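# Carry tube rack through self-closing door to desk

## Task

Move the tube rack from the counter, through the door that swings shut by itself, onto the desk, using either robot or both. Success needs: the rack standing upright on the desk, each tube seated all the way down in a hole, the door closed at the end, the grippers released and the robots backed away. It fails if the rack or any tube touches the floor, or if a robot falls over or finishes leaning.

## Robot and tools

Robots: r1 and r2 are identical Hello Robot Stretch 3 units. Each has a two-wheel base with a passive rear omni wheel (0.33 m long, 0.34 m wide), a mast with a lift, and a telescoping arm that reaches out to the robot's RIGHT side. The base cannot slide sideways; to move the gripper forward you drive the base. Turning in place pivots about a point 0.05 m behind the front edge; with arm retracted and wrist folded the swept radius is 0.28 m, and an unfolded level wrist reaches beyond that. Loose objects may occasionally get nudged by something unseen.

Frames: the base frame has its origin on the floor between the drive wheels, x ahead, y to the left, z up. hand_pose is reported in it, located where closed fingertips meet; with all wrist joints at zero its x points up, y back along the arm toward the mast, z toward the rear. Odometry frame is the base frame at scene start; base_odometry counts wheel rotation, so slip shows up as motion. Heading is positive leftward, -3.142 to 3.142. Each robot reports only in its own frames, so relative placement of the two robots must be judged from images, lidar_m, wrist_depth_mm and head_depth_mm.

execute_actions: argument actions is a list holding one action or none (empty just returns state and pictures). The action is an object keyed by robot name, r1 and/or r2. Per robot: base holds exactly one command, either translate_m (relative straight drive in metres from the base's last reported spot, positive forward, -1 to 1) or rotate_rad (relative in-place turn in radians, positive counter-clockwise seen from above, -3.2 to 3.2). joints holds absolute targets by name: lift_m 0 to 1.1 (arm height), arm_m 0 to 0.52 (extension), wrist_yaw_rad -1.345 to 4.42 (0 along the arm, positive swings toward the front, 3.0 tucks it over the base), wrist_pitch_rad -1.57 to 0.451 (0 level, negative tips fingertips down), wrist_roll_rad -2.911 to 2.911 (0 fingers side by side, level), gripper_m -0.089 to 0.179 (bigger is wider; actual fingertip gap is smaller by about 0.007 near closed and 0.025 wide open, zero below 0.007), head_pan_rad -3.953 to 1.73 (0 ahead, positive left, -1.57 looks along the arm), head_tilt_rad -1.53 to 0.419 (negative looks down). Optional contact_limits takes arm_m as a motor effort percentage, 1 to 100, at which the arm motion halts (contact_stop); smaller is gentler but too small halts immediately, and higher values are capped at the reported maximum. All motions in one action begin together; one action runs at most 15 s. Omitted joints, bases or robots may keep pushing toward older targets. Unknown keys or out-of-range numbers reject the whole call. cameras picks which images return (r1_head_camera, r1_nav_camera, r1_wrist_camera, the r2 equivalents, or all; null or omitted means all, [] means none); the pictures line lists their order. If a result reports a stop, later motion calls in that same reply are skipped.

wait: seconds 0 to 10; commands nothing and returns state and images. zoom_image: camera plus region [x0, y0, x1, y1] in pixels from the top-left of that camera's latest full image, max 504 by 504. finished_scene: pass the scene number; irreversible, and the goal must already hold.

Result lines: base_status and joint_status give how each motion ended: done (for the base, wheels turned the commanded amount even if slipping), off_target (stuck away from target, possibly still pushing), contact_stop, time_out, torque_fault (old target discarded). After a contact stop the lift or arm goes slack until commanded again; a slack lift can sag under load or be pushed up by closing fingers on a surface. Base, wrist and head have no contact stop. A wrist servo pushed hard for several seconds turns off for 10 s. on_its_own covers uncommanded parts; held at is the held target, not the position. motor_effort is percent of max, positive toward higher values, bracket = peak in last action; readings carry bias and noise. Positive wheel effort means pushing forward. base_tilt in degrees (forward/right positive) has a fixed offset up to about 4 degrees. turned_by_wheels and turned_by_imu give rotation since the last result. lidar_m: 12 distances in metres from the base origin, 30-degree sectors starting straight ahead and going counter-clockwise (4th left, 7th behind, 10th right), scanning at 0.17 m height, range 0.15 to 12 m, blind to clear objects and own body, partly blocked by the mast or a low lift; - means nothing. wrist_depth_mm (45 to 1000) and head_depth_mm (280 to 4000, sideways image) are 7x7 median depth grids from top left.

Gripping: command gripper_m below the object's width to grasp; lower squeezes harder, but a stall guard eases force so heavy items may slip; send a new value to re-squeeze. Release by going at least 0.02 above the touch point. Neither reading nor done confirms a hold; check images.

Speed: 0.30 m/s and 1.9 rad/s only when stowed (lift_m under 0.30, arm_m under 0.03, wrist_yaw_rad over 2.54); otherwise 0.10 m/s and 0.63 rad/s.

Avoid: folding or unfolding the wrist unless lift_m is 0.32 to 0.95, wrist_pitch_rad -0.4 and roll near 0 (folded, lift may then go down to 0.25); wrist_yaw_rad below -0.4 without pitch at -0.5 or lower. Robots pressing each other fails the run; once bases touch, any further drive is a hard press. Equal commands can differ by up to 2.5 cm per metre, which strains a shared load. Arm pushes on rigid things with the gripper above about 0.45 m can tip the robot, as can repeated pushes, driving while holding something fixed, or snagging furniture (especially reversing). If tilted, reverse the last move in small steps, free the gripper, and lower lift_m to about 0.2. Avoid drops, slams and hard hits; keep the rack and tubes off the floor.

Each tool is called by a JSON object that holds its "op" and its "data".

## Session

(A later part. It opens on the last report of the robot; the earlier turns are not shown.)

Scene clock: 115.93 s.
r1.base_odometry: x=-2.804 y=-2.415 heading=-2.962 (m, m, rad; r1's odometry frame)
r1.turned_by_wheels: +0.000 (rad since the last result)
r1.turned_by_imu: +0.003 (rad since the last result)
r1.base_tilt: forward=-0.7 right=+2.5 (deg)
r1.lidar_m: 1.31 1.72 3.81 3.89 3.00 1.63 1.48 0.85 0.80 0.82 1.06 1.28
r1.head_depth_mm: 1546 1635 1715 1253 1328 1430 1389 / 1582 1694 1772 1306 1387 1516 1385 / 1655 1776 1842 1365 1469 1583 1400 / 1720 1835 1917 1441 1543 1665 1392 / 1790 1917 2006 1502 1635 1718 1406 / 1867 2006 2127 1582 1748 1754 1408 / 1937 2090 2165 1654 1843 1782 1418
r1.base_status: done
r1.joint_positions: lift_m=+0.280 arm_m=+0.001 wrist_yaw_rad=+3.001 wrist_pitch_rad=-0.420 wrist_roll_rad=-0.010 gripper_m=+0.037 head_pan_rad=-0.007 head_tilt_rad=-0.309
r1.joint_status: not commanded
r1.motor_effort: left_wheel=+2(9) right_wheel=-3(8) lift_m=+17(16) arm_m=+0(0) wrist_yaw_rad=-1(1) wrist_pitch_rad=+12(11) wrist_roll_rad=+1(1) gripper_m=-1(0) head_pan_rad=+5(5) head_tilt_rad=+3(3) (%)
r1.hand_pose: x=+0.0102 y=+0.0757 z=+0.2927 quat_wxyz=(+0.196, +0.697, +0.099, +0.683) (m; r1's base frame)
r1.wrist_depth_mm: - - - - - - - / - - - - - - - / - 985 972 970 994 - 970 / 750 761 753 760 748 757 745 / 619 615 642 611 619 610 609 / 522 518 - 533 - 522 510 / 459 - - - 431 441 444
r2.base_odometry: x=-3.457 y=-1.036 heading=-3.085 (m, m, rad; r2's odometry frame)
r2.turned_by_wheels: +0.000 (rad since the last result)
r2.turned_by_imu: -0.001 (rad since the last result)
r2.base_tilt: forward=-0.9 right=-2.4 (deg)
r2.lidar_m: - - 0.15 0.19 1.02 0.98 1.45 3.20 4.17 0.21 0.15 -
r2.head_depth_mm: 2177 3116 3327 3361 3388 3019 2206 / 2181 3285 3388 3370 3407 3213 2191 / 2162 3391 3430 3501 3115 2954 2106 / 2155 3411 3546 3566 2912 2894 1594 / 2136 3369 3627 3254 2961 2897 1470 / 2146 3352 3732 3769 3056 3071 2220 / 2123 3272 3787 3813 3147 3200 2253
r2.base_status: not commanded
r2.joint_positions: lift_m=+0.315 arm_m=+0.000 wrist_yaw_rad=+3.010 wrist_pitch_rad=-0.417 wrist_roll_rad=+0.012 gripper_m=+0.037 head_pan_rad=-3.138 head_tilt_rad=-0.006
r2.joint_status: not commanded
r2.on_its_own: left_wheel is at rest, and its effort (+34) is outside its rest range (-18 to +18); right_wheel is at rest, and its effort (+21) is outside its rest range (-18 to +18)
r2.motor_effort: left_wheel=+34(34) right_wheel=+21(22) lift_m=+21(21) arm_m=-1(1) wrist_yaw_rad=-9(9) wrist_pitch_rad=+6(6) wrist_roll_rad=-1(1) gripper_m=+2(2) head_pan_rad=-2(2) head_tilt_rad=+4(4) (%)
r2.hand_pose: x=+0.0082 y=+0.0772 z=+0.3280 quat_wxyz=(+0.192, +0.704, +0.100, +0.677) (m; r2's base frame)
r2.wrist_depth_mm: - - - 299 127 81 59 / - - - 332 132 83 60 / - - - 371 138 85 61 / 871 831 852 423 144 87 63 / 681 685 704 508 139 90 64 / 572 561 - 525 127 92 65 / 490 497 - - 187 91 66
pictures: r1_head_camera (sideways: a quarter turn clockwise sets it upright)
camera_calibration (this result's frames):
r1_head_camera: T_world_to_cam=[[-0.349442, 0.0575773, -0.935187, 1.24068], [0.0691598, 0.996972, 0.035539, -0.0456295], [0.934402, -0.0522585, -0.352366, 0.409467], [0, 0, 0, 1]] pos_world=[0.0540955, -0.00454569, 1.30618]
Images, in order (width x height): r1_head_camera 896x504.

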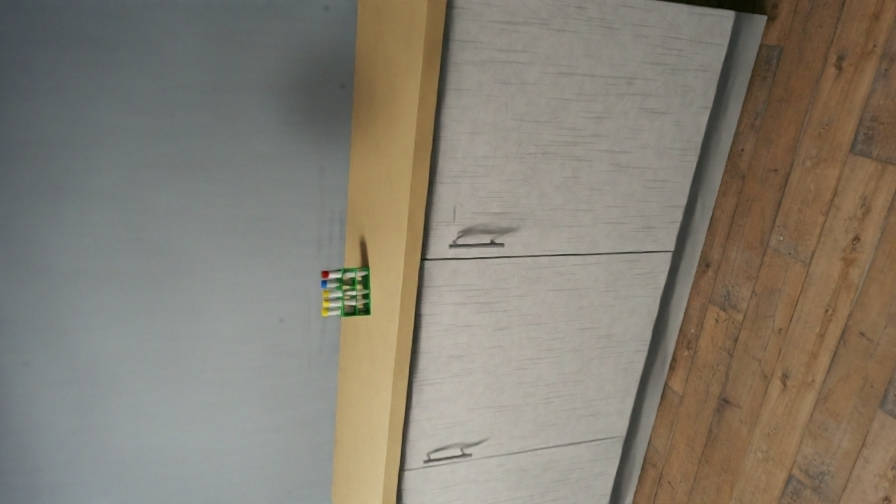

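{"op": "execute_actions", "data": {"actions": []}}

Scene clock: 125.60 s.
r1.base_odometry: x=-2.804 y=-2.415 heading=-2.962 (m, m, rad; r1's odometry frame)
r1.turned_by_wheels: +0.000 (rad since the last result)
r1.turned_by_imu: +0.000 (rad since the last result)
r1.base_tilt: forward=-0.7 right=+2.5 (deg)
r1.lidar_m: 1.31 1.72 3.80 3.89 3.03 1.63 1.48 0.84 0.80 0.81 1.07 1.28
r1.head_depth_mm: 1548 1630 1710 1257 1322 1425 1381 / 1602 1698 1789 1303 1384 1520 1394 / 1649 1753 1854 1365 1463 1590 1400 / 1713 1819 1918 1439 1544 1662 1400 / 1768 1919 1998 1485 1632 1724 1403 / 1858 2006 2110 1572 1729 1752 1403 / 1958 2099 2163 1668 1836 1770 1420
r1.base_status: done
r1.joint_positions: lift_m=+0.280 arm_m=+0.001 wrist_yaw_rad=+3.001 wrist_pitch_rad=-0.420 wrist_roll_rad=-0.010 gripper_m=+0.037 head_pan_rad=-0.007 head_tilt_rad=-0.309
r1.joint_status: not commanded
r1.motor_effort: left_wheel=+2(9) right_wheel=-3(8) lift_m=+17(16) arm_m=+0(0) wrist_yaw_rad=-1(1) wrist_pitch_rad=+11(11) wrist_roll_rad=+1(1) gripper_m=+0(0) head_pan_rad=+5(5) head_tilt_rad=+3(3) (%)
r1.hand_pose: x=+0.0102 y=+0.0757 z=+0.2927 quat_wxyz=(+0.196, +0.697, +0.099, +0.683) (m; r1's base frame)
r1.wrist_depth_mm: - - - - - - - / - - - - - - - / - 988 969 969 962 997 964 / 761 741 742 755 749 745 740 / 617 608 639 609 634 613 610 / 516 513 - 532 - 511 509 / 457 - - - 431 443 441
r2.base_odometry: x=-3.457 y=-1.036 heading=-3.085 (m, m, rad; r2's odometry frame)
r2.turned_by_wheels: +0.000 (rad since the last result)
r2.turned_by_imu: +0.000 (rad since the last result)
r2.base_tilt: forward=-0.9 right=-2.5 (deg)
r2.lidar_m: - - 0.15 0.19 1.02 0.98 1.46 3.23 4.17 0.21 0.15 -
r2.head_depth_mm: 2152 3167 3296 3310 3421 3017 2208 / 2148 3351 3358 3360 3472 3228 2207 / 2154 3408 3487 3514 3131 2954 2120 / 2159 3355 3546 3612 2931 2983 1574 / 2134 3378 3633 3257 2981 2839 1471 / 2138 3315 3812 3737 3108 3080 2210 / 2145 3325 3777 3823 3135 3116 2267
r2.base_status: not commanded
r2.joint_positions: lift_m=+0.315 arm_m=+0.000 wrist_yaw_rad=+3.010 wrist_pitch_rad=-0.417 wrist_roll_rad=+0.012 gripper_m=+0.037 head_pan_rad=-3.138 head_tilt_rad=-0.006
r2.joint_status: not commanded
r2.on_its_own: left_wheel is at rest, and its effort (+34) is outside its rest range (-18 to +18); right_wheel is at rest, and its effort (+21) is outside its rest range (-18 to +18)
r2.motor_effort: left_wheel=+34(34) right_wheel=+21(22) lift_m=+21(21) arm_m=-1(1) wrist_yaw_rad=-9(9) wrist_pitch_rad=+6(6) wrist_roll_rad=-1(1) gripper_m=+2(2) head_pan_rad=-1(2) head_tilt_rad=+4(4) (%)
r2.hand_pose: x=+0.0082 y=+0.0772 z=+0.3280 quat_wxyz=(+0.192, +0.704, +0.100, +0.677) (m; r2's base frame)
r2.wrist_depth_mm: - - - 301 127 81 59 / - - - 332 132 83 60 / - - - 373 138 85 61 / 882 844 849 422 144 87 63 / 697 689 710 511 139 90 64 / 569 565 - 521 126 93 65 / 492 500 - - 188 91 66
pictures: r1_head_camera (sideways: a quarter turn clockwise sets it upright), r1_nav_camera (sideways: a quarter turn counterclockwise sets it upright), r1_wrist_camera, r2_head_camera (sideways: a quarter turn clockwise sets it upright), r2_nav_camera (sideways: a quarter turn counterclockwise sets it upright), r2_wrist_camera
camera_calibration (this result's frames):
r1_head_camera: T_world_to_cam=[[-0.349442, 0.0575772, -0.935187, 1.24068], [0.0691596, 0.996972, 0.035539, -0.0456295], [0.934402, -0.0522583, -0.352366, 0.409467], [0, 0, 0, 1]] pos_world=[0.0540955, -0.00454568, 1.30618]
r1_nav_camera: T_world_to_cam=[[0.341915, 0.0168524, 0.93958, -1.19034], [-0.0541798, -0.997823, 0.0376132, 0.00655907], [0.938168, -0.0637667, -0.340258, 0.393754], [0, 0, 0, 1]] pos_world=[0.0379417, 0.0517132, 1.25215]
r1_wrist_camera: T_world_to_cam=[[0.996282, -0.0857414, 0.00839883, 0.000700793], [-0.0400954, -0.547753, -0.835679, 0.324904], [0.0762528, 0.832235, -0.549154, 0.260106], [0, 0, 0, 1]] pos_world=[-0.00750484, -0.0384424, 0.414348]
r2_head_camera: T_world_to_cam=[[0.0669706, -0.03054, -0.997287, 1.32359], [-0.0460079, -0.998563, 0.0274895, -0.0377088], [-0.996694, 0.0440421, -0.0682794, 0.0570499], [0, 0, 0, 1]] pos_world=[-0.0335155, 0.000255339, 1.32494]
r2_nav_camera: T_world_to_cam=[[-0.0505354, -0.053214, 0.997304, -1.25604], [0.0262586, 0.998163, 0.0545905, -0.0208464], [-0.998377, 0.0289466, -0.0490453, 0.0326694], [0, 0, 0, 1]] pos_world=[-0.0303105, -0.0469763, 1.25539]
r2_wrist_camera: T_world_to_cam=[[0.981415, -0.186434, -0.0454647, 0.0194454], [-0.140312, -0.535539, -0.832773, 0.35079], [0.130909, 0.823675, -0.551745, 0.277535], [0, 0, 0, 1]] pos_world=[-0.00619567, -0.0371115, 0.446141]
Images, in order (width x height): r1_head_camera 896x504, r1_nav_camera 672x504, r1_wrist_camera 644x364, r2_head_camera 896x504, r2_nav_camera 672x504, r2_wrist_camera 644x364.

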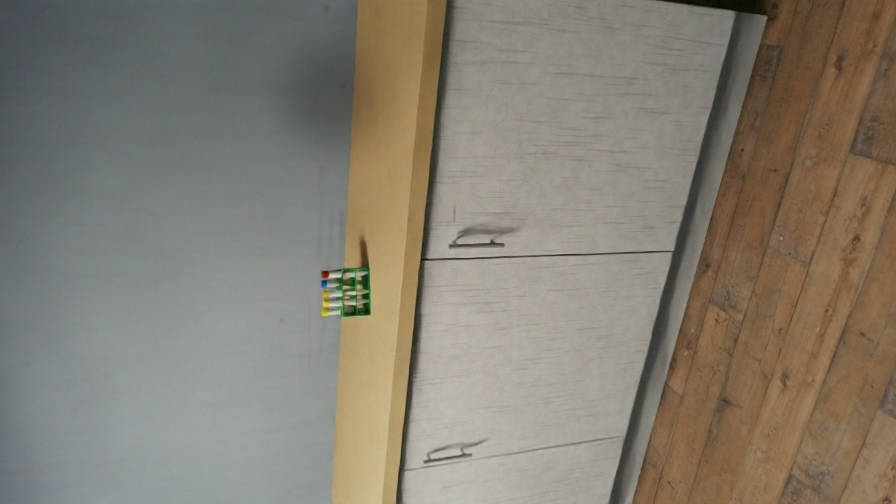

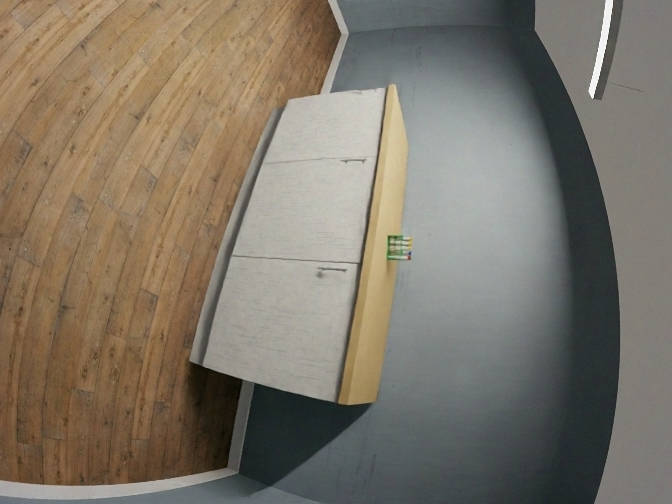

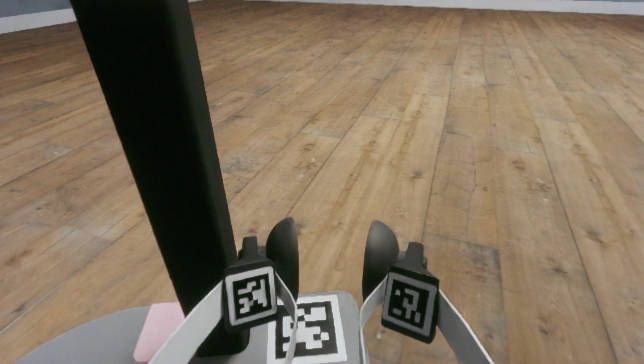

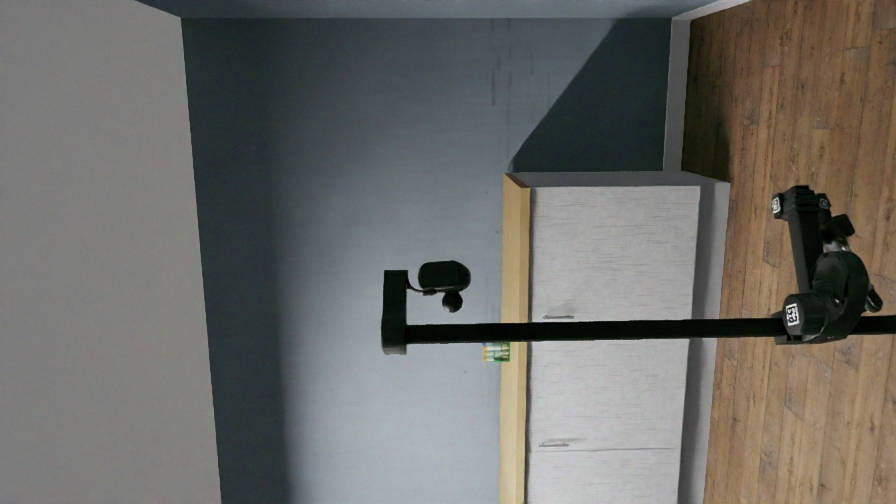

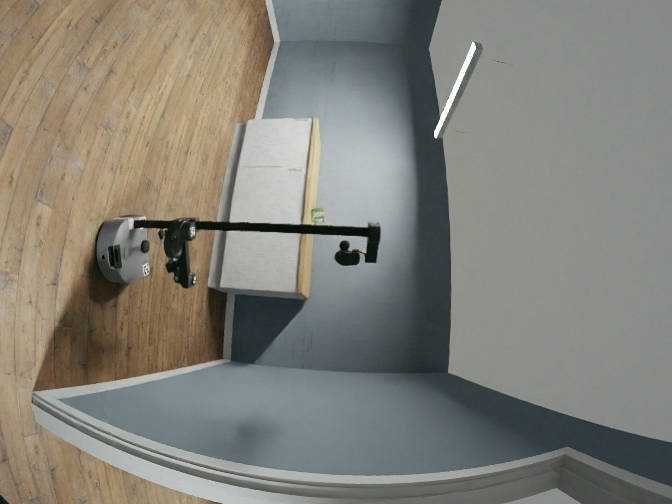

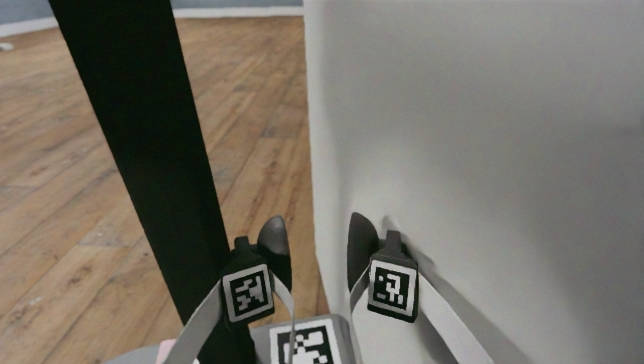

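{"op": "execute_actions", "data": {"actions": [{"r1":{"base":{"translate_m":1.0},"joints":{"head_tilt_rad":-0.6}}}], "cameras": ["r1_head_camera","r1_nav_camera"]}}

Scene clock: 134.33 s.
r1.base_odometry: x=-3.788 y=-2.593 heading=-2.962 (m, m, rad; r1's odometry frame)
r1.turned_by_wheels: +0.000 (rad since the last result)
r1.turned_by_imu: +0.003 (rad since the last result)
r1.base_tilt: forward=-0.7 right=+2.5 (deg)
r1.lidar_m: 0.40 0.53 1.27 3.46 3.97 2.60 1.89 1.30 1.24 0.59 0.41 0.39
r1.head_depth_mm: 795 877 859 626 495 537 653 / 825 912 856 627 495 576 712 / 854 952 861 632 511 613 782 / 888 992 730 631 529 673 867 / 924 1034 735 633 590 735 976 / 962 1087 870 633 637 810 1119 / 1003 1117 871 634 694 904 1154
r1.base_status: done
r1.joint_positions: lift_m=+0.280 arm_m=+0.001 wrist_yaw_rad=+3.001 wrist_pitch_rad=-0.420 wrist_roll_rad=-0.010 gripper_m=+0.037 head_pan_rad=-0.007 head_tilt_rad=-0.593
r1.joint_status: all done
r1.motor_effort: left_wheel=+2(9) right_wheel=-3(6) lift_m=+16(17) arm_m=+0(0) wrist_yaw_rad=-1(1) wrist_pitch_rad=+11(12) wrist_roll_rad=+1(1) gripper_m=+0(0) head_pan_rad=+5(5) head_tilt_rad=-3(22) (%)
r1.hand_pose: x=+0.0102 y=+0.0757 z=+0.2927 quat_wxyz=(+0.196, +0.697, +0.099, +0.683) (m; r1's base frame)
r1.wrist_depth_mm: - - - - - - - / - - - - - - - / - 976 975 971 993 970 913 / 759 749 771 750 763 752 742 / 612 614 639 611 632 613 609 / 515 517 - 531 - 514 505 / 460 - - - 432 444 442
r2.base_odometry: x=-3.457 y=-1.036 heading=-3.085 (m, m, rad; r2's odometry frame)
r2.turned_by_wheels: +0.000 (rad since the last result)
r2.turned_by_imu: -0.001 (rad since the last result)
r2.base_tilt: forward=-0.8 right=-2.4 (deg)
r2.lidar_m: - - 0.15 0.19 1.02 0.98 2.44 3.21 4.17 0.21 0.15 -
r2.head_depth_mm: 2180 3172 3298 3372 3321 3002 2207 / 2187 3373 3347 3426 3429 3218 2209 / 2143 3412 3528 3501 3097 2964 2213 / 2134 3411 3523 3594 2907 2964 2242 / 2126 3368 3671 3627 3012 2525 2210 / 2129 3313 3684 3736 3066 3094 2250 / 2129 3314 3869 3814 3122 3173 2211
r2.base_status: not commanded
r2.joint_positions: lift_m=+0.315 arm_m=+0.000 wrist_yaw_rad=+3.010 wrist_pitch_rad=-0.417 wrist_roll_rad=+0.012 gripper_m=+0.037 head_pan_rad=-3.138 head_tilt_rad=-0.006
r2.joint_status: not commanded
r2.on_its_own: left_wheel is at rest, and its effort (+34) is outside its rest range (-18 to +18); right_wheel is at rest, and its effort (+22) is outside its rest range (-18 to +18)
r2.motor_effort: left_wheel=+34(34) right_wheel=+22(21) lift_m=+21(22) arm_m=-1(1) wrist_yaw_rad=-9(9) wrist_pitch_rad=+6(6) wrist_roll_rad=-1(1) gripper_m=+2(2) head_pan_rad=-1(1) head_tilt_rad=+4(4) (%)
r2.hand_pose: x=+0.0082 y=+0.0772 z=+0.3280 quat_wxyz=(+0.192, +0.704, +0.100, +0.677) (m; r2's base frame)
r2.wrist_depth_mm: - - - 299 127 81 59 / - - - 330 132 83 60 / - - - 373 138 85 61 / 866 847 851 421 145 87 62 / 691 688 706 513 139 90 64 / 574 559 - 528 127 92 65 / 490 494 - - 187 91 67
pictures: r1_head_camera (sideways: a quarter turn clockwise sets it upright), r1_nav_camera (sideways: a quarter turn counterclockwise sets it upright)
camera_calibration (this result's frames):
r1_head_camera: T_world_to_cam=[[-0.597865, 0.0592218, -0.799406, 1.0651], [0.0764867, 0.996932, 0.0166516, -0.0210752], [0.79794, -0.0511886, -0.60056, 0.733243], [0, 0, 0, 1]] pos_world=[0.0533164, -0.00453327, 1.29216]
r1_nav_camera: T_world_to_cam=[[0.591883, 0.0151961, 0.80588, -1.01747], [-0.0415777, -0.997916, 0.0493541, -0.00878705], [0.804951, -0.0627185, -0.590018, 0.719554], [0, 0, 0, 1]] pos_world=[0.0226552, 0.0518222, 1.24495]
Images, in order (width x height): r1_head_camera 896x504, r1_nav_camera 672x504.

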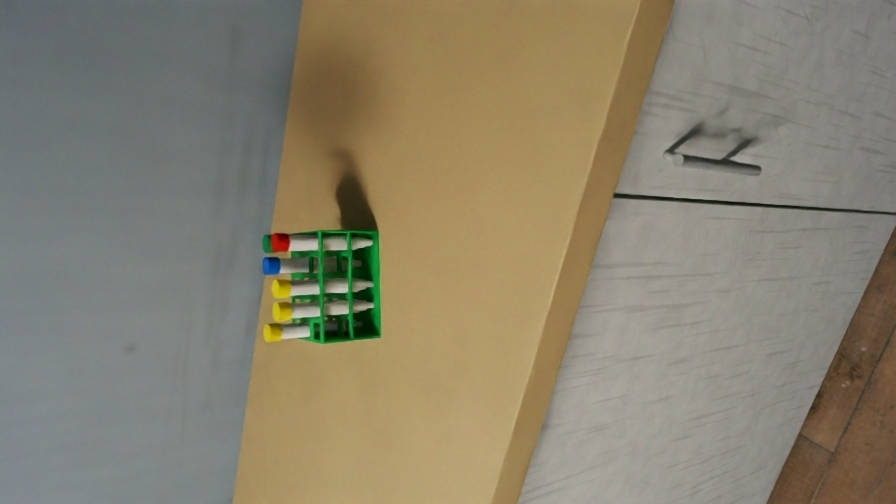

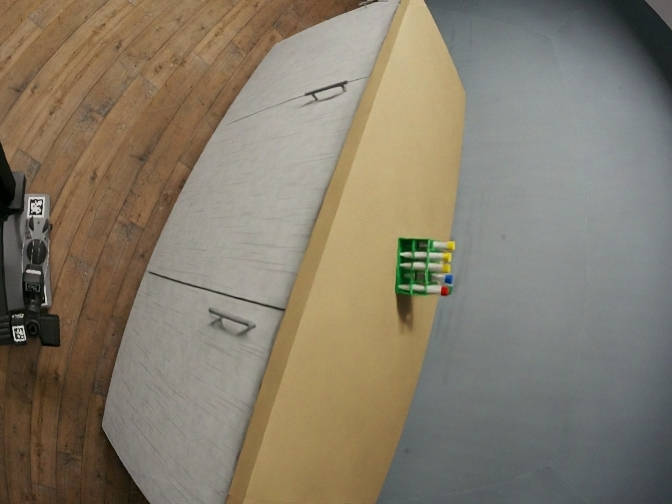

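{"op": "execute_actions", "data": {"actions": [{"r1":{"base":{"translate_m":0.06}}}], "cameras": ["r1_head_camera"]}}

{"op": "zoom_image", "data": {"camera": "r1_head_camera", "region": [230, 190, 430, 380]}}

{"op": "execute_actions", "data": {"actions": [{"r1":{"base":{"rotate_rad":1.12},"joints":{"head_pan_rad":-1.2,"head_tilt_rad":-0.7}}}], "cameras": []}}

{"op": "execute_actions", "data": {"actions": [{"r1":{"base":{"translate_m":0.2},"joints":{"lift_m":0.85}}}], "cameras": ["r1_head_camera","r1_nav_camera"]}}

Scene clock: 146.57 s.
r1.base_odometry: x=-3.847 y=-2.604 heading=-2.962 (m, m, rad; r1's odometry frame)
r1.turned_by_wheels: +0.000 (rad since the last result)
r1.turned_by_imu: +0.001 (rad since the last result)
r1.base_tilt: forward=-0.7 right=+2.5 (deg)
r1.lidar_m: 0.35 0.46 1.09 3.43 4.04 2.67 1.93 1.34 1.26 0.51 0.36 0.34
r1.head_depth_mm: 751 827 852 623 494 430 550 / 778 864 855 627 495 449 603 / 805 898 859 629 496 522 661 / 833 941 691 630 496 568 732 / 874 976 700 631 512 621 822 / 910 1018 868 632 530 686 935 / 947 1072 871 632 550 763 1109
r1.base_status: done
r1.joint_positions: lift_m=+0.280 arm_m=+0.001 wrist_yaw_rad=+3.001 wrist_pitch_rad=-0.420 wrist_roll_rad=-0.010 gripper_m=+0.037 head_pan_rad=-0.007 head_tilt_rad=-0.593
r1.joint_status: not commanded
r1.motor_effort: left_wheel=+2(9) right_wheel=-3(7) lift_m=+16(17) arm_m=+0(0) wrist_yaw_rad=-1(1) wrist_pitch_rad=+11(11) wrist_roll_rad=+1(1) gripper_m=-1(0) head_pan_rad=+4(5) head_tilt_rad=-3(3) (%)
r1.hand_pose: x=+0.0103 y=+0.0757 z=+0.2927 quat_wxyz=(+0.196, +0.697, +0.099, +0.683) (m; r1's base frame)
r1.wrist_depth_mm: - - - - - - 933 / - - - - - - 868 / - 996 988 981 964 991 868 / 765 754 760 756 747 764 747 / 610 614 643 611 626 603 613 / 514 515 - 527 - 507 514 / 462 - - - 428 441 441
r2.base_odometry: x=-3.457 y=-1.036 heading=-3.085 (m, m, rad; r2's odometry frame)
r2.turned_by_wheels: +0.000 (rad since the last result)
r2.turned_by_imu: -0.001 (rad since the last result)
r2.base_tilt: forward=-0.8 right=-2.4 (deg)
r2.lidar_m: - - 0.15 0.19 1.02 0.98 2.50 3.22 4.17 0.21 0.15 -
r2.head_depth_mm: 2174 3214 3307 3378 3365 2979 2189 / 2152 3339 3375 3380 3469 3208 2195 / 2148 3381 3487 3495 3119 2991 2208 / 2140 3413 3534 3507 2899 2982 2226 / 2157 3414 3613 3615 3019 2670 2248 / 2123 3336 3687 3742 3071 3082 2216 / 2137 3307 3823 3804 3171 3177 2262
r2.base_status: not commanded
r2.joint_positions: lift_m=+0.315 arm_m=+0.000 wrist_yaw_rad=+3.010 wrist_pitch_rad=-0.417 wrist_roll_rad=+0.012 gripper_m=+0.037 head_pan_rad=-3.138 head_tilt_rad=-0.006
r2.joint_status: not commanded
r2.on_its_own: left_wheel is at rest, and its effort (+34) is outside its rest range (-18 to +18); right_wheel is at rest, and its effort (+21) is outside its rest range (-18 to +18)
r2.motor_effort: left_wheel=+34(34) right_wheel=+21(22) lift_m=+21(21) arm_m=-1(1) wrist_yaw_rad=-9(9) wrist_pitch_rad=+6(6) wrist_roll_rad=-1(1) gripper_m=+2(2) head_pan_rad=-1(3) head_tilt_rad=+4(5) (%)
r2.hand_pose: x=+0.0082 y=+0.0772 z=+0.3280 quat_wxyz=(+0.192, +0.704, +0.100, +0.677) (m; r2's base frame)
r2.wrist_depth_mm: - - - 301 127 81 59 / - - - 332 132 83 60 / - - - 373 138 85 61 / 854 842 854 420 145 87 63 / 694 682 706 513 139 90 64 / 575 569 - 527 127 92 65 / 491 501 - - 187 91 66
pictures: r1_head_camera (sideways: a quarter turn clockwise sets it upright)
camera_calibration (this result's frames):
r1_head_camera: T_world_to_cam=[[-0.598121, 0.0592235, -0.799214, 1.06486], [0.076492, 0.996932, 0.0166292, -0.0210461], [0.797747, -0.0511872, -0.600816, 0.733578], [0, 0, 0, 1]] pos_world=[0.0533133, -0.00453324, 1.29214]
Images, in order (width x height): r1_head_camera 896x504.

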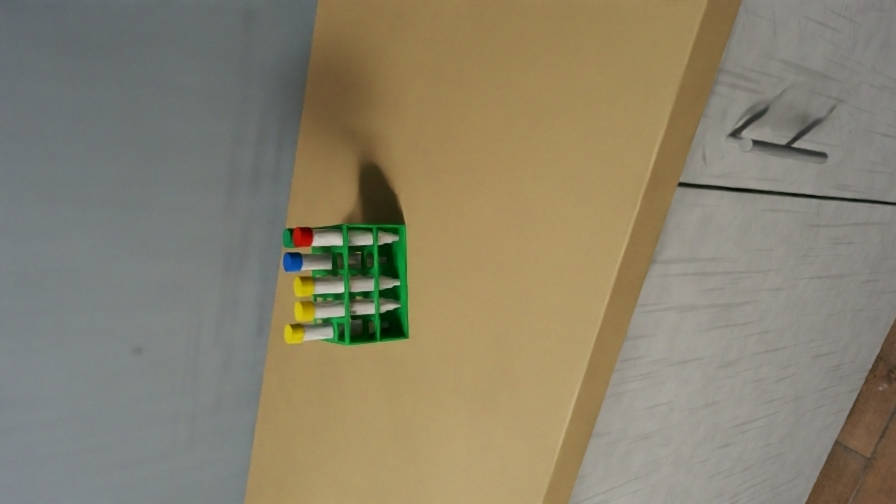

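Region (230, 190, 430, 380) of r1_head_camera's 896x504 image, scaled by 2.520, with more detail than that image has; it fills the top 479 rows of this view, and the rest is white.

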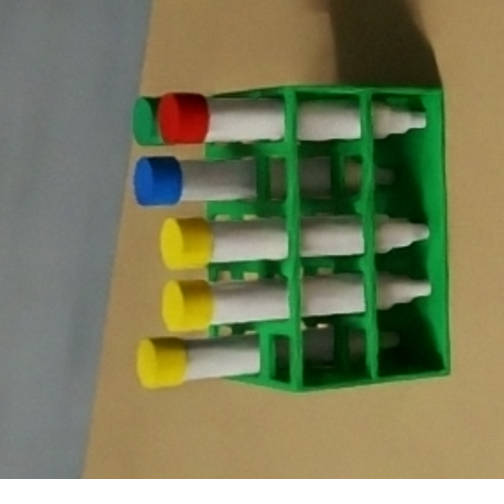

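Scene clock: 148.60 s.
r1.base_odometry: x=-3.847 y=-2.604 heading=-1.842 (m, m, rad; r1's odometry frame)
r1.turned_by_wheels: +1.120 (rad since the last result)
r1.turned_by_imu: +1.120 (rad since the last result)
r1.base_tilt: forward=-0.6 right=+2.5 (deg)
r1.lidar_m: 3.34 3.49 3.95 2.65 1.80 1.31 1.26 0.48 0.35 0.34 0.35 0.48
r1.head_depth_mm: 766 849 710 554 452 547 719 / 784 866 709 553 465 583 790 / 810 889 711 554 479 620 868 / 831 901 685 553 492 675 971 / 860 934 658 554 554 735 1092 / 888 952 683 555 592 801 1112 / 918 990 715 555 634 891 1132
r1.base_status: done
r1.joint_positions: lift_m=+0.280 arm_m=+0.001 wrist_yaw_rad=+3.001 wrist_pitch_rad=-0.420 wrist_roll_rad=-0.010 gripper_m=+0.037 head_pan_rad=-1.193 head_tilt_rad=-0.691
r1.joint_status: all done
r1.motor_effort: left_wheel=-2(7) right_wheel=+3(11) lift_m=+16(17) arm_m=+0(0) wrist_yaw_rad=-1(1) wrist_pitch_rad=+12(12) wrist_roll_rad=+1(0) gripper_m=+0(1) head_pan_rad=-5(53) head_tilt_rad=-4(15) (%)
r1.hand_pose: x=+0.0103 y=+0.0757 z=+0.2927 quat_wxyz=(+0.196, +0.697, +0.099, +0.683) (m; r1's base frame)
r1.wrist_depth_mm: - - - - - - - / - - - - - - - / - - 976 965 985 982 979 / 749 758 757 746 752 754 765 / 612 616 641 622 631 608 592 / 515 516 - 532 - 516 511 / 464 - - - 430 446 437
r2.base_odometry: x=-3.457 y=-1.036 heading=-3.085 (m, m, rad; r2's odometry frame)
r2.turned_by_wheels: +0.000 (rad since the last result)
r2.turned_by_imu: +0.000 (rad since the last result)
r2.base_tilt: forward=-0.9 right=-2.4 (deg)
r2.lidar_m: - - 0.15 0.19 1.03 0.98 2.43 3.22 4.17 0.21 0.15 -
r2.head_depth_mm: 2158 3131 3346 3312 3353 3017 2179 / 2157 3289 3348 3366 3470 3187 2190 / 2158 3408 3512 3490 3038 2961 2227 / 2146 3402 3524 3518 2932 2960 2234 / 2127 3382 3606 3665 2936 2529 2239 / 2157 3329 3718 3796 3034 3101 2228 / 2135 3326 3798 3834 3164 3118 2251
r2.base_status: not commanded
r2.joint_positions: lift_m=+0.315 arm_m=+0.000 wrist_yaw_rad=+3.010 wrist_pitch_rad=-0.417 wrist_roll_rad=+0.012 gripper_m=+0.037 head_pan_rad=-3.138 head_tilt_rad=-0.006
r2.joint_status: not commanded
r2.on_its_own: left_wheel is at rest, and its effort (+34) is outside its rest range (-18 to +18); right_wheel is at rest, and its effort (+21) is outside its rest range (-18 to +18)
r2.motor_effort: left_wheel=+34(34) right_wheel=+21(22) lift_m=+21(21) arm_m=-1(1) wrist_yaw_rad=-9(9) wrist_pitch_rad=+6(6) wrist_roll_rad=-1(1) gripper_m=+2(2) head_pan_rad=-1(3) head_tilt_rad=+4(4) (%)
r2.hand_pose: x=+0.0082 y=+0.0772 z=+0.3280 quat_wxyz=(+0.192, +0.704, +0.100, +0.677) (m; r2's base frame)
r2.wrist_depth_mm: - - - 300 127 81 59 / - - - 332 133 83 60 / - - - 372 138 85 61 / 876 832 837 422 145 87 63 / 701 686 699 518 139 90 64 / 572 567 - 526 127 92 65 / 491 502 - - 187 91 66
pictures: none
No camera images: the call's "cameras" was empty. Leave "cameras" out to get every camera's image.

Scene clock: 154.60 s.
r1.base_odometry: x=-3.901 y=-2.797 heading=-1.842 (m, m, rad; r1's odometry frame)
r1.turned_by_wheels: +0.000 (rad since the last result)
r1.turned_by_imu: +0.001 (rad since the last result)
r1.base_tilt: forward=-0.7 right=+2.6 (deg)
r1.lidar_m: 3.15 3.25 3.95 2.71 2.09 1.52 1.46 0.48 0.35 0.34 0.35 0.48
r1.head_depth_mm: 760 846 708 552 451 525 - / 783 869 612 553 464 542 - / 809 891 624 554 478 - 1074 / 833 907 711 554 491 663 1069 / 858 947 714 555 553 737 1090 / 883 954 713 556 592 805 1115 / 913 985 714 555 634 887 1144
r1.base_status: done
r1.joint_positions: lift_m=+0.850 arm_m=+0.001 wrist_yaw_rad=+3.001 wrist_pitch_rad=-0.420 wrist_roll_rad=-0.010 gripper_m=+0.037 head_pan_rad=-1.193 head_tilt_rad=-0.691
r1.joint_status: all done
r1.motor_effort: left_wheel=-2(8) right_wheel=+3(10) lift_m=+37(38) arm_m=+0(0) wrist_yaw_rad=-1(1) wrist_pitch_rad=+12(12) wrist_roll_rad=+1(1) gripper_m=+0(1) head_pan_rad=-5(4) head_tilt_rad=-4(4) (%)
r1.hand_pose: x=+0.0103 y=+0.0757 z=+0.8619 quat_wxyz=(+0.195, +0.697, +0.099, +0.683) (m; r1's base frame)
r1.wrist_depth_mm: - - - - - - - / - - - - - - - / - - - - - - - / - - - - - - - / - - - - - - - / - - - - - - - / - - - - - - -
r2.base_odometry: x=-3.457 y=-1.036 heading=-3.085 (m, m, rad; r2's odometry frame)
r2.turned_by_wheels: +0.000 (rad since the last result)
r2.turned_by_imu: -0.001 (rad since the last result)
r2.base_tilt: forward=-1.0 right=-2.5 (deg)
r2.lidar_m: - - 0.15 0.19 1.03 0.97 2.50 3.23 4.19 0.21 0.15 -
r2.head_depth_mm: 2179 3225 3260 3351 3362 3035 2196 / 2160 3329 3380 3397 3442 3185 2204 / 2152 3405 3422 3520 3141 3003 2204 / 2155 3431 3542 3556 2894 2922 2249 / 2154 3377 3648 3683 3031 2990 2235 / 2144 3382 3712 3765 3050 3037 2210 / 2129 3323 3768 3888 3136 3144 2251
r2.base_status: not commanded
r2.joint_positions: lift_m=+0.315 arm_m=+0.000 wrist_yaw_rad=+3.010 wrist_pitch_rad=-0.417 wrist_roll_rad=+0.012 gripper_m=+0.037 head_pan_rad=-3.138 head_tilt_rad=-0.006
r2.joint_status: not commanded
r2.on_its_own: left_wheel is at rest, and its effort (+34) is outside its rest range (-18 to +18); right_wheel is at rest, and its effort (+22) is outside its rest range (-18 to +18)
r2.motor_effort: left_wheel=+34(34) right_wheel=+22(22) lift_m=+21(22) arm_m=-1(1) wrist_yaw_rad=-9(9) wrist_pitch_rad=+6(6) wrist_roll_rad=-1(1) gripper_m=+2(2) head_pan_rad=-2(1) head_tilt_rad=+4(4) (%)
r2.hand_pose: x=+0.0082 y=+0.0772 z=+0.3280 quat_wxyz=(+0.192, +0.704, +0.100, +0.677) (m; r2's base frame)
r2.wrist_depth_mm: - - - 301 127 81 59 / - - - 333 132 83 60 / - - - 371 138 85 61 / 869 834 852 421 144 87 62 / 693 681 705 510 140 90 64 / 570 568 - 522 127 92 65 / 493 497 - - 187 91 66
pictures: r1_head_camera (sideways: a quarter turn clockwise sets it upright), r1_nav_camera (sideways: a quarter turn counterclockwise sets it upright)
camera_calibration (this result's frames):
r1_head_camera: T_world_to_cam=[[-0.197133, 0.646685, -0.736843, 0.981111], [0.953351, 0.301706, 0.00973387, -0.0174162], [0.228605, -0.700551, -0.675994, 0.834842], [0, 0, 0, 1]] pos_world=[0.0191639, -0.0443658, 1.28744]
r1_nav_camera: T_world_to_cam=[[0.264124, -0.613855, 0.743922, -0.934713], [-0.938848, -0.340301, 0.0525272, -0.00743812], [0.220914, -0.712304, -0.666199, 0.822215], [0, 0, 0, 1]] pos_world=[0.0582579, 0.00935721, 1.2435]
Images, in order (width x height): r1_head_camera 896x504, r1_nav_camera 672x504.

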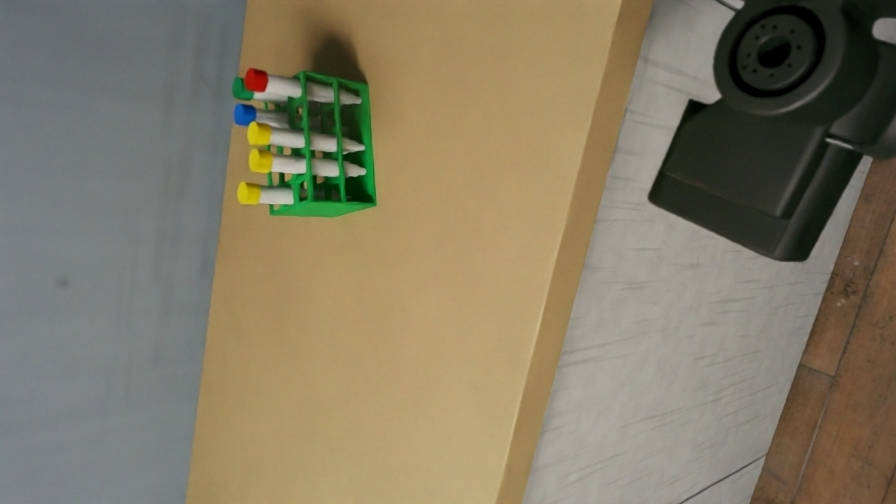

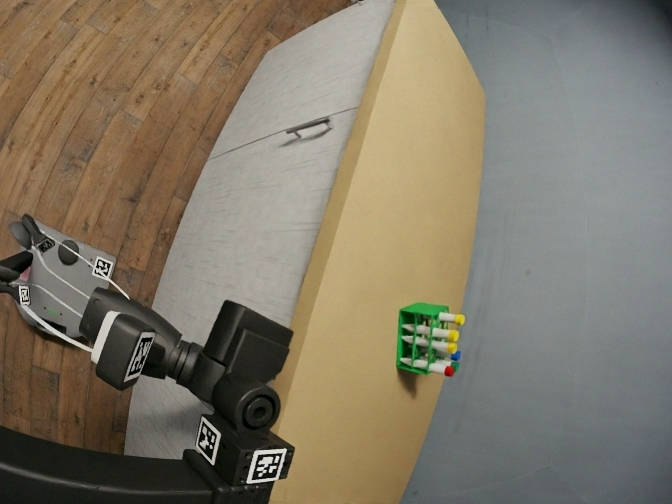

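{"op": "execute_actions", "data": {"actions": [{"r1":{"joints":{"wrist_yaw_rad":1.98,"lift_m":0.94}}}], "cameras": []}}

{"op": "execute_actions", "data": {"actions": [{"r1":{"joints":{"wrist_pitch_rad":-1.55,"lift_m":1.097,"gripper_m":0.179,"head_pan_rad":-1.5}}}], "cameras": ["r1_head_camera","r1_nav_camera"]}}

Scene clock: 164.30 s.
r1.base_odometry: x=-3.901 y=-2.797 heading=-1.842 (m, m, rad; r1's odometry frame)
r1.turned_by_wheels: +0.000 (rad since the last result)
r1.turned_by_imu: +0.001 (rad since the last result)
r1.base_tilt: forward=-0.7 right=+2.6 (deg)
r1.lidar_m: 3.15 3.27 3.95 2.71 2.09 1.52 1.46 0.48 0.35 0.34 0.35 0.49
r1.head_depth_mm: 763 847 710 552 - - 817 / 781 869 611 553 - - - / 806 889 624 552 477 604 - / 833 907 710 553 492 642 - / 856 934 713 554 553 662 - / 881 956 714 554 593 748 - / 910 985 713 555 635 886 1133
r1.base_status: not commanded
r1.joint_positions: lift_m=+0.940 arm_m=+0.001 wrist_yaw_rad=+1.982 wrist_pitch_rad=-0.419 wrist_roll_rad=-0.010 gripper_m=+0.037 head_pan_rad=-1.193 head_tilt_rad=-0.691
r1.joint_status: all done
r1.motor_effort: left_wheel=-2(2) right_wheel=+2(2) lift_m=+36(37) arm_m=+0(1) wrist_yaw_rad=-2(0) wrist_pitch_rad=+12(11) wrist_roll_rad=+1(1) gripper_m=-1(0) head_pan_rad=-4(4) head_tilt_rad=-4(5) (%)
r1.hand_pose: x=+0.1842 y=-0.0568 z=+0.9519 quat_wxyz=(+0.504, +0.657, -0.253, +0.501) (m; r1's base frame)
r1.wrist_depth_mm: - - - - - - - / - - - - - - - / - - - - - - 754 / - - - - - - 673 / - - - - - - 611 / - - - - - - 552 / - - - - - 986 512
r2.base_odometry: x=-3.457 y=-1.036 heading=-3.085 (m, m, rad; r2's odometry frame)
r2.turned_by_wheels: +0.000 (rad since the last result)
r2.turned_by_imu: -0.001 (rad since the last result)
r2.base_tilt: forward=-0.9 right=-2.5 (deg)
r2.lidar_m: - - 0.15 0.19 1.02 0.98 2.50 3.23 4.17 0.21 0.15 -
r2.head_depth_mm: 2187 3195 3338 3336 3396 3029 2176 / 2159 3347 3398 3418 3430 3242 2198 / 2156 3370 3480 3483 3078 2954 2223 / 2147 3368 3546 3554 2904 2905 2215 / 2156 3377 3659 3625 3039 3019 2232 / 2150 3291 3650 3653 3090 3100 2234 / 2107 3336 3826 3830 3118 3179 2220
r2.base_status: not commanded
r2.joint_positions: lift_m=+0.315 arm_m=+0.000 wrist_yaw_rad=+3.010 wrist_pitch_rad=-0.417 wrist_roll_rad=+0.012 gripper_m=+0.037 head_pan_rad=-3.138 head_tilt_rad=-0.006
r2.joint_status: not commanded
r2.on_its_own: left_wheel is at rest, and its effort (+34) is outside its rest range (-18 to +18); right_wheel is at rest, and its effort (+22) is outside its rest range (-18 to +18)
r2.motor_effort: left_wheel=+34(34) right_wheel=+22(21) lift_m=+21(21) arm_m=-1(1) wrist_yaw_rad=-9(9) wrist_pitch_rad=+6(6) wrist_roll_rad=-1(1) gripper_m=+2(2) head_pan_rad=-2(2) head_tilt_rad=+4(4) (%)
r2.hand_pose: x=+0.0082 y=+0.0772 z=+0.3280 quat_wxyz=(+0.192, +0.704, +0.100, +0.677) (m; r2's base frame)
r2.wrist_depth_mm: - - - 300 127 81 59 / - - - 332 132 83 60 / - - - 373 138 85 61 / 871 833 845 419 144 87 62 / 690 684 703 516 139 90 64 / 572 564 - 528 127 92 65 / 496 499 - - 187 91 66
pictures: none
No camera images: the call's "cameras" was empty. Leave "cameras" out to get every camera's image.

Scene clock: 166.57 s.
r1.base_odometry: x=-3.901 y=-2.797 heading=-1.842 (m, m, rad; r1's odometry frame)
r1.turned_by_wheels: +0.000 (rad since the last result)
r1.turned_by_imu: +0.000 (rad since the last result)
r1.base_tilt: forward=-0.7 right=+2.5 (deg)
r1.lidar_m: 3.14 3.28 3.95 2.71 2.08 1.52 1.46 0.48 0.35 0.34 0.35 0.48
r1.head_depth_mm: - - - - - - 937 / - - - - - 698 911 / - - - 562 - 681 913 / - - 653 553 - - 913 / 779 882 627 554 - - 942 / 792 882 649 555 492 670 916 / 794 883 714 555 479 643 913
r1.base_status: not commanded
r1.joint_positions: lift_m=+1.097 arm_m=+0.001 wrist_yaw_rad=+1.982 wrist_pitch_rad=-1.544 wrist_roll_rad=-0.010 gripper_m=+0.179 head_pan_rad=-1.493 head_tilt_rad=-0.691
r1.joint_status: all done
r1.motor_effort: left_wheel=-2(2) right_wheel=+3(3) lift_m=+36(37) arm_m=+0(0) wrist_yaw_rad=-2(1) wrist_pitch_rad=-3(11) wrist_roll_rad=+1(1) gripper_m=+0(84) head_pan_rad=-4(37) head_tilt_rad=-4(4) (%)
r1.hand_pose: x=-0.0371 y=-0.1534 z=+0.9785 quat_wxyz=(+0.690, +0.693, +0.139, +0.157) (m; r1's base frame)
r1.wrist_depth_mm: - - - - - 686 376 / - - - - - 562 338 / - - - - - 484 308 / - - - - 819 420 251 / - - - - 671 385 231 / - - - - 549 347 226 / - - - - 459 312 -
r2.base_odometry: x=-3.457 y=-1.036 heading=-3.085 (m, m, rad; r2's odometry frame)
r2.turned_by_wheels: +0.000 (rad since the last result)
r2.turned_by_imu: +0.000 (rad since the last result)
r2.base_tilt: forward=-0.9 right=-2.3 (deg)
r2.lidar_m: - - 0.15 0.19 1.02 0.98 2.50 3.19 4.16 0.21 0.15 -
r2.head_depth_mm: 2160 3122 3311 3370 3335 3027 2203 / 2177 3348 3361 3403 3439 3184 2206 / 2154 3421 3506 3489 3101 3040 2213 / 2153 3364 3554 3492 2915 2986 2204 / 2155 3374 3666 3623 2991 3086 2223 / 2128 3340 3737 3697 3074 3103 2256 / 2134 3326 3838 3831 3117 3176 2230
r2.base_status: not commanded
r2.joint_positions: lift_m=+0.315 arm_m=+0.000 wrist_yaw_rad=+3.010 wrist_pitch_rad=-0.417 wrist_roll_rad=+0.012 gripper_m=+0.037 head_pan_rad=-3.138 head_tilt_rad=-0.006
r2.joint_status: not commanded
r2.on_its_own: left_wheel is at rest, and its effort (+34) is outside its rest range (-18 to +18); right_wheel is at rest, and its effort (+21) is outside its rest range (-18 to +18)
r2.motor_effort: left_wheel=+34(34) right_wheel=+21(22) lift_m=+21(21) arm_m=-1(1) wrist_yaw_rad=-9(9) wrist_pitch_rad=+6(6) wrist_roll_rad=-1(1) gripper_m=+1(2) head_pan_rad=-1(1) head_tilt_rad=+4(4) (%)
r2.hand_pose: x=+0.0082 y=+0.0772 z=+0.3280 quat_wxyz=(+0.192, +0.704, +0.100, +0.677) (m; r2's base frame)
r2.wrist_depth_mm: - - - 300 127 81 59 / - - - 332 133 83 60 / - - - 370 138 85 61 / 875 846 841 420 145 87 63 / 688 682 701 504 140 90 64 / 567 563 - 524 127 92 65 / 493 496 - - 187 91 66
pictures: r1_head_camera (sideways: a quarter turn clockwise sets it upright), r1_nav_camera (sideways: a quarter turn counterclockwise sets it upright)
camera_calibration (this result's frames):
r1_head_camera: T_world_to_cam=[[0.00251467, 0.676059, -0.736843, 0.979893], [0.999929, 0.0068897, 0.00973387, -0.0177004], [0.0116573, -0.736815, -0.675994, 0.836165], [0, 0, 0, 1]] pos_world=[0.00548757, -0.0462452, 1.28744]
r1_nav_camera: T_world_to_cam=[[0.0711816, -0.664464, 0.743922, -0.933536], [-0.997463, -0.048046, 0.0525272, -0.00708056], [0.000840098, -0.745774, -0.666198, 0.823557], [0, 0, 0, 1]] pos_world=[0.0586961, -0.00645373, 1.2435]
Images, in order (width x height): r1_head_camera 896x504, r1_nav_camera 672x504.

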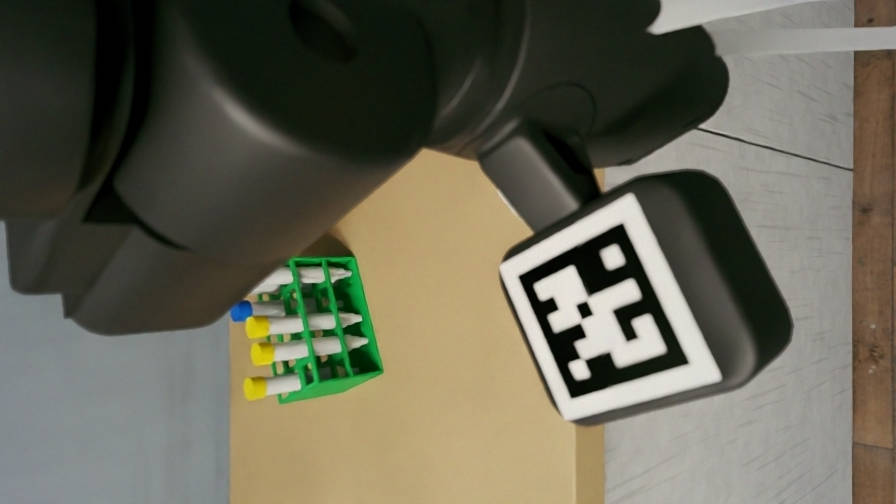

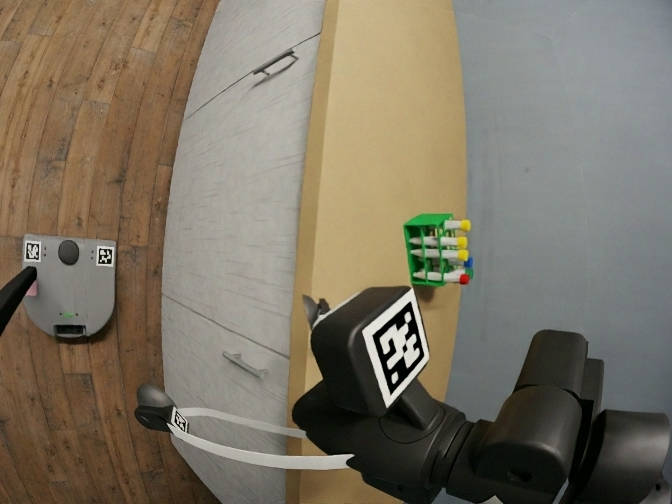

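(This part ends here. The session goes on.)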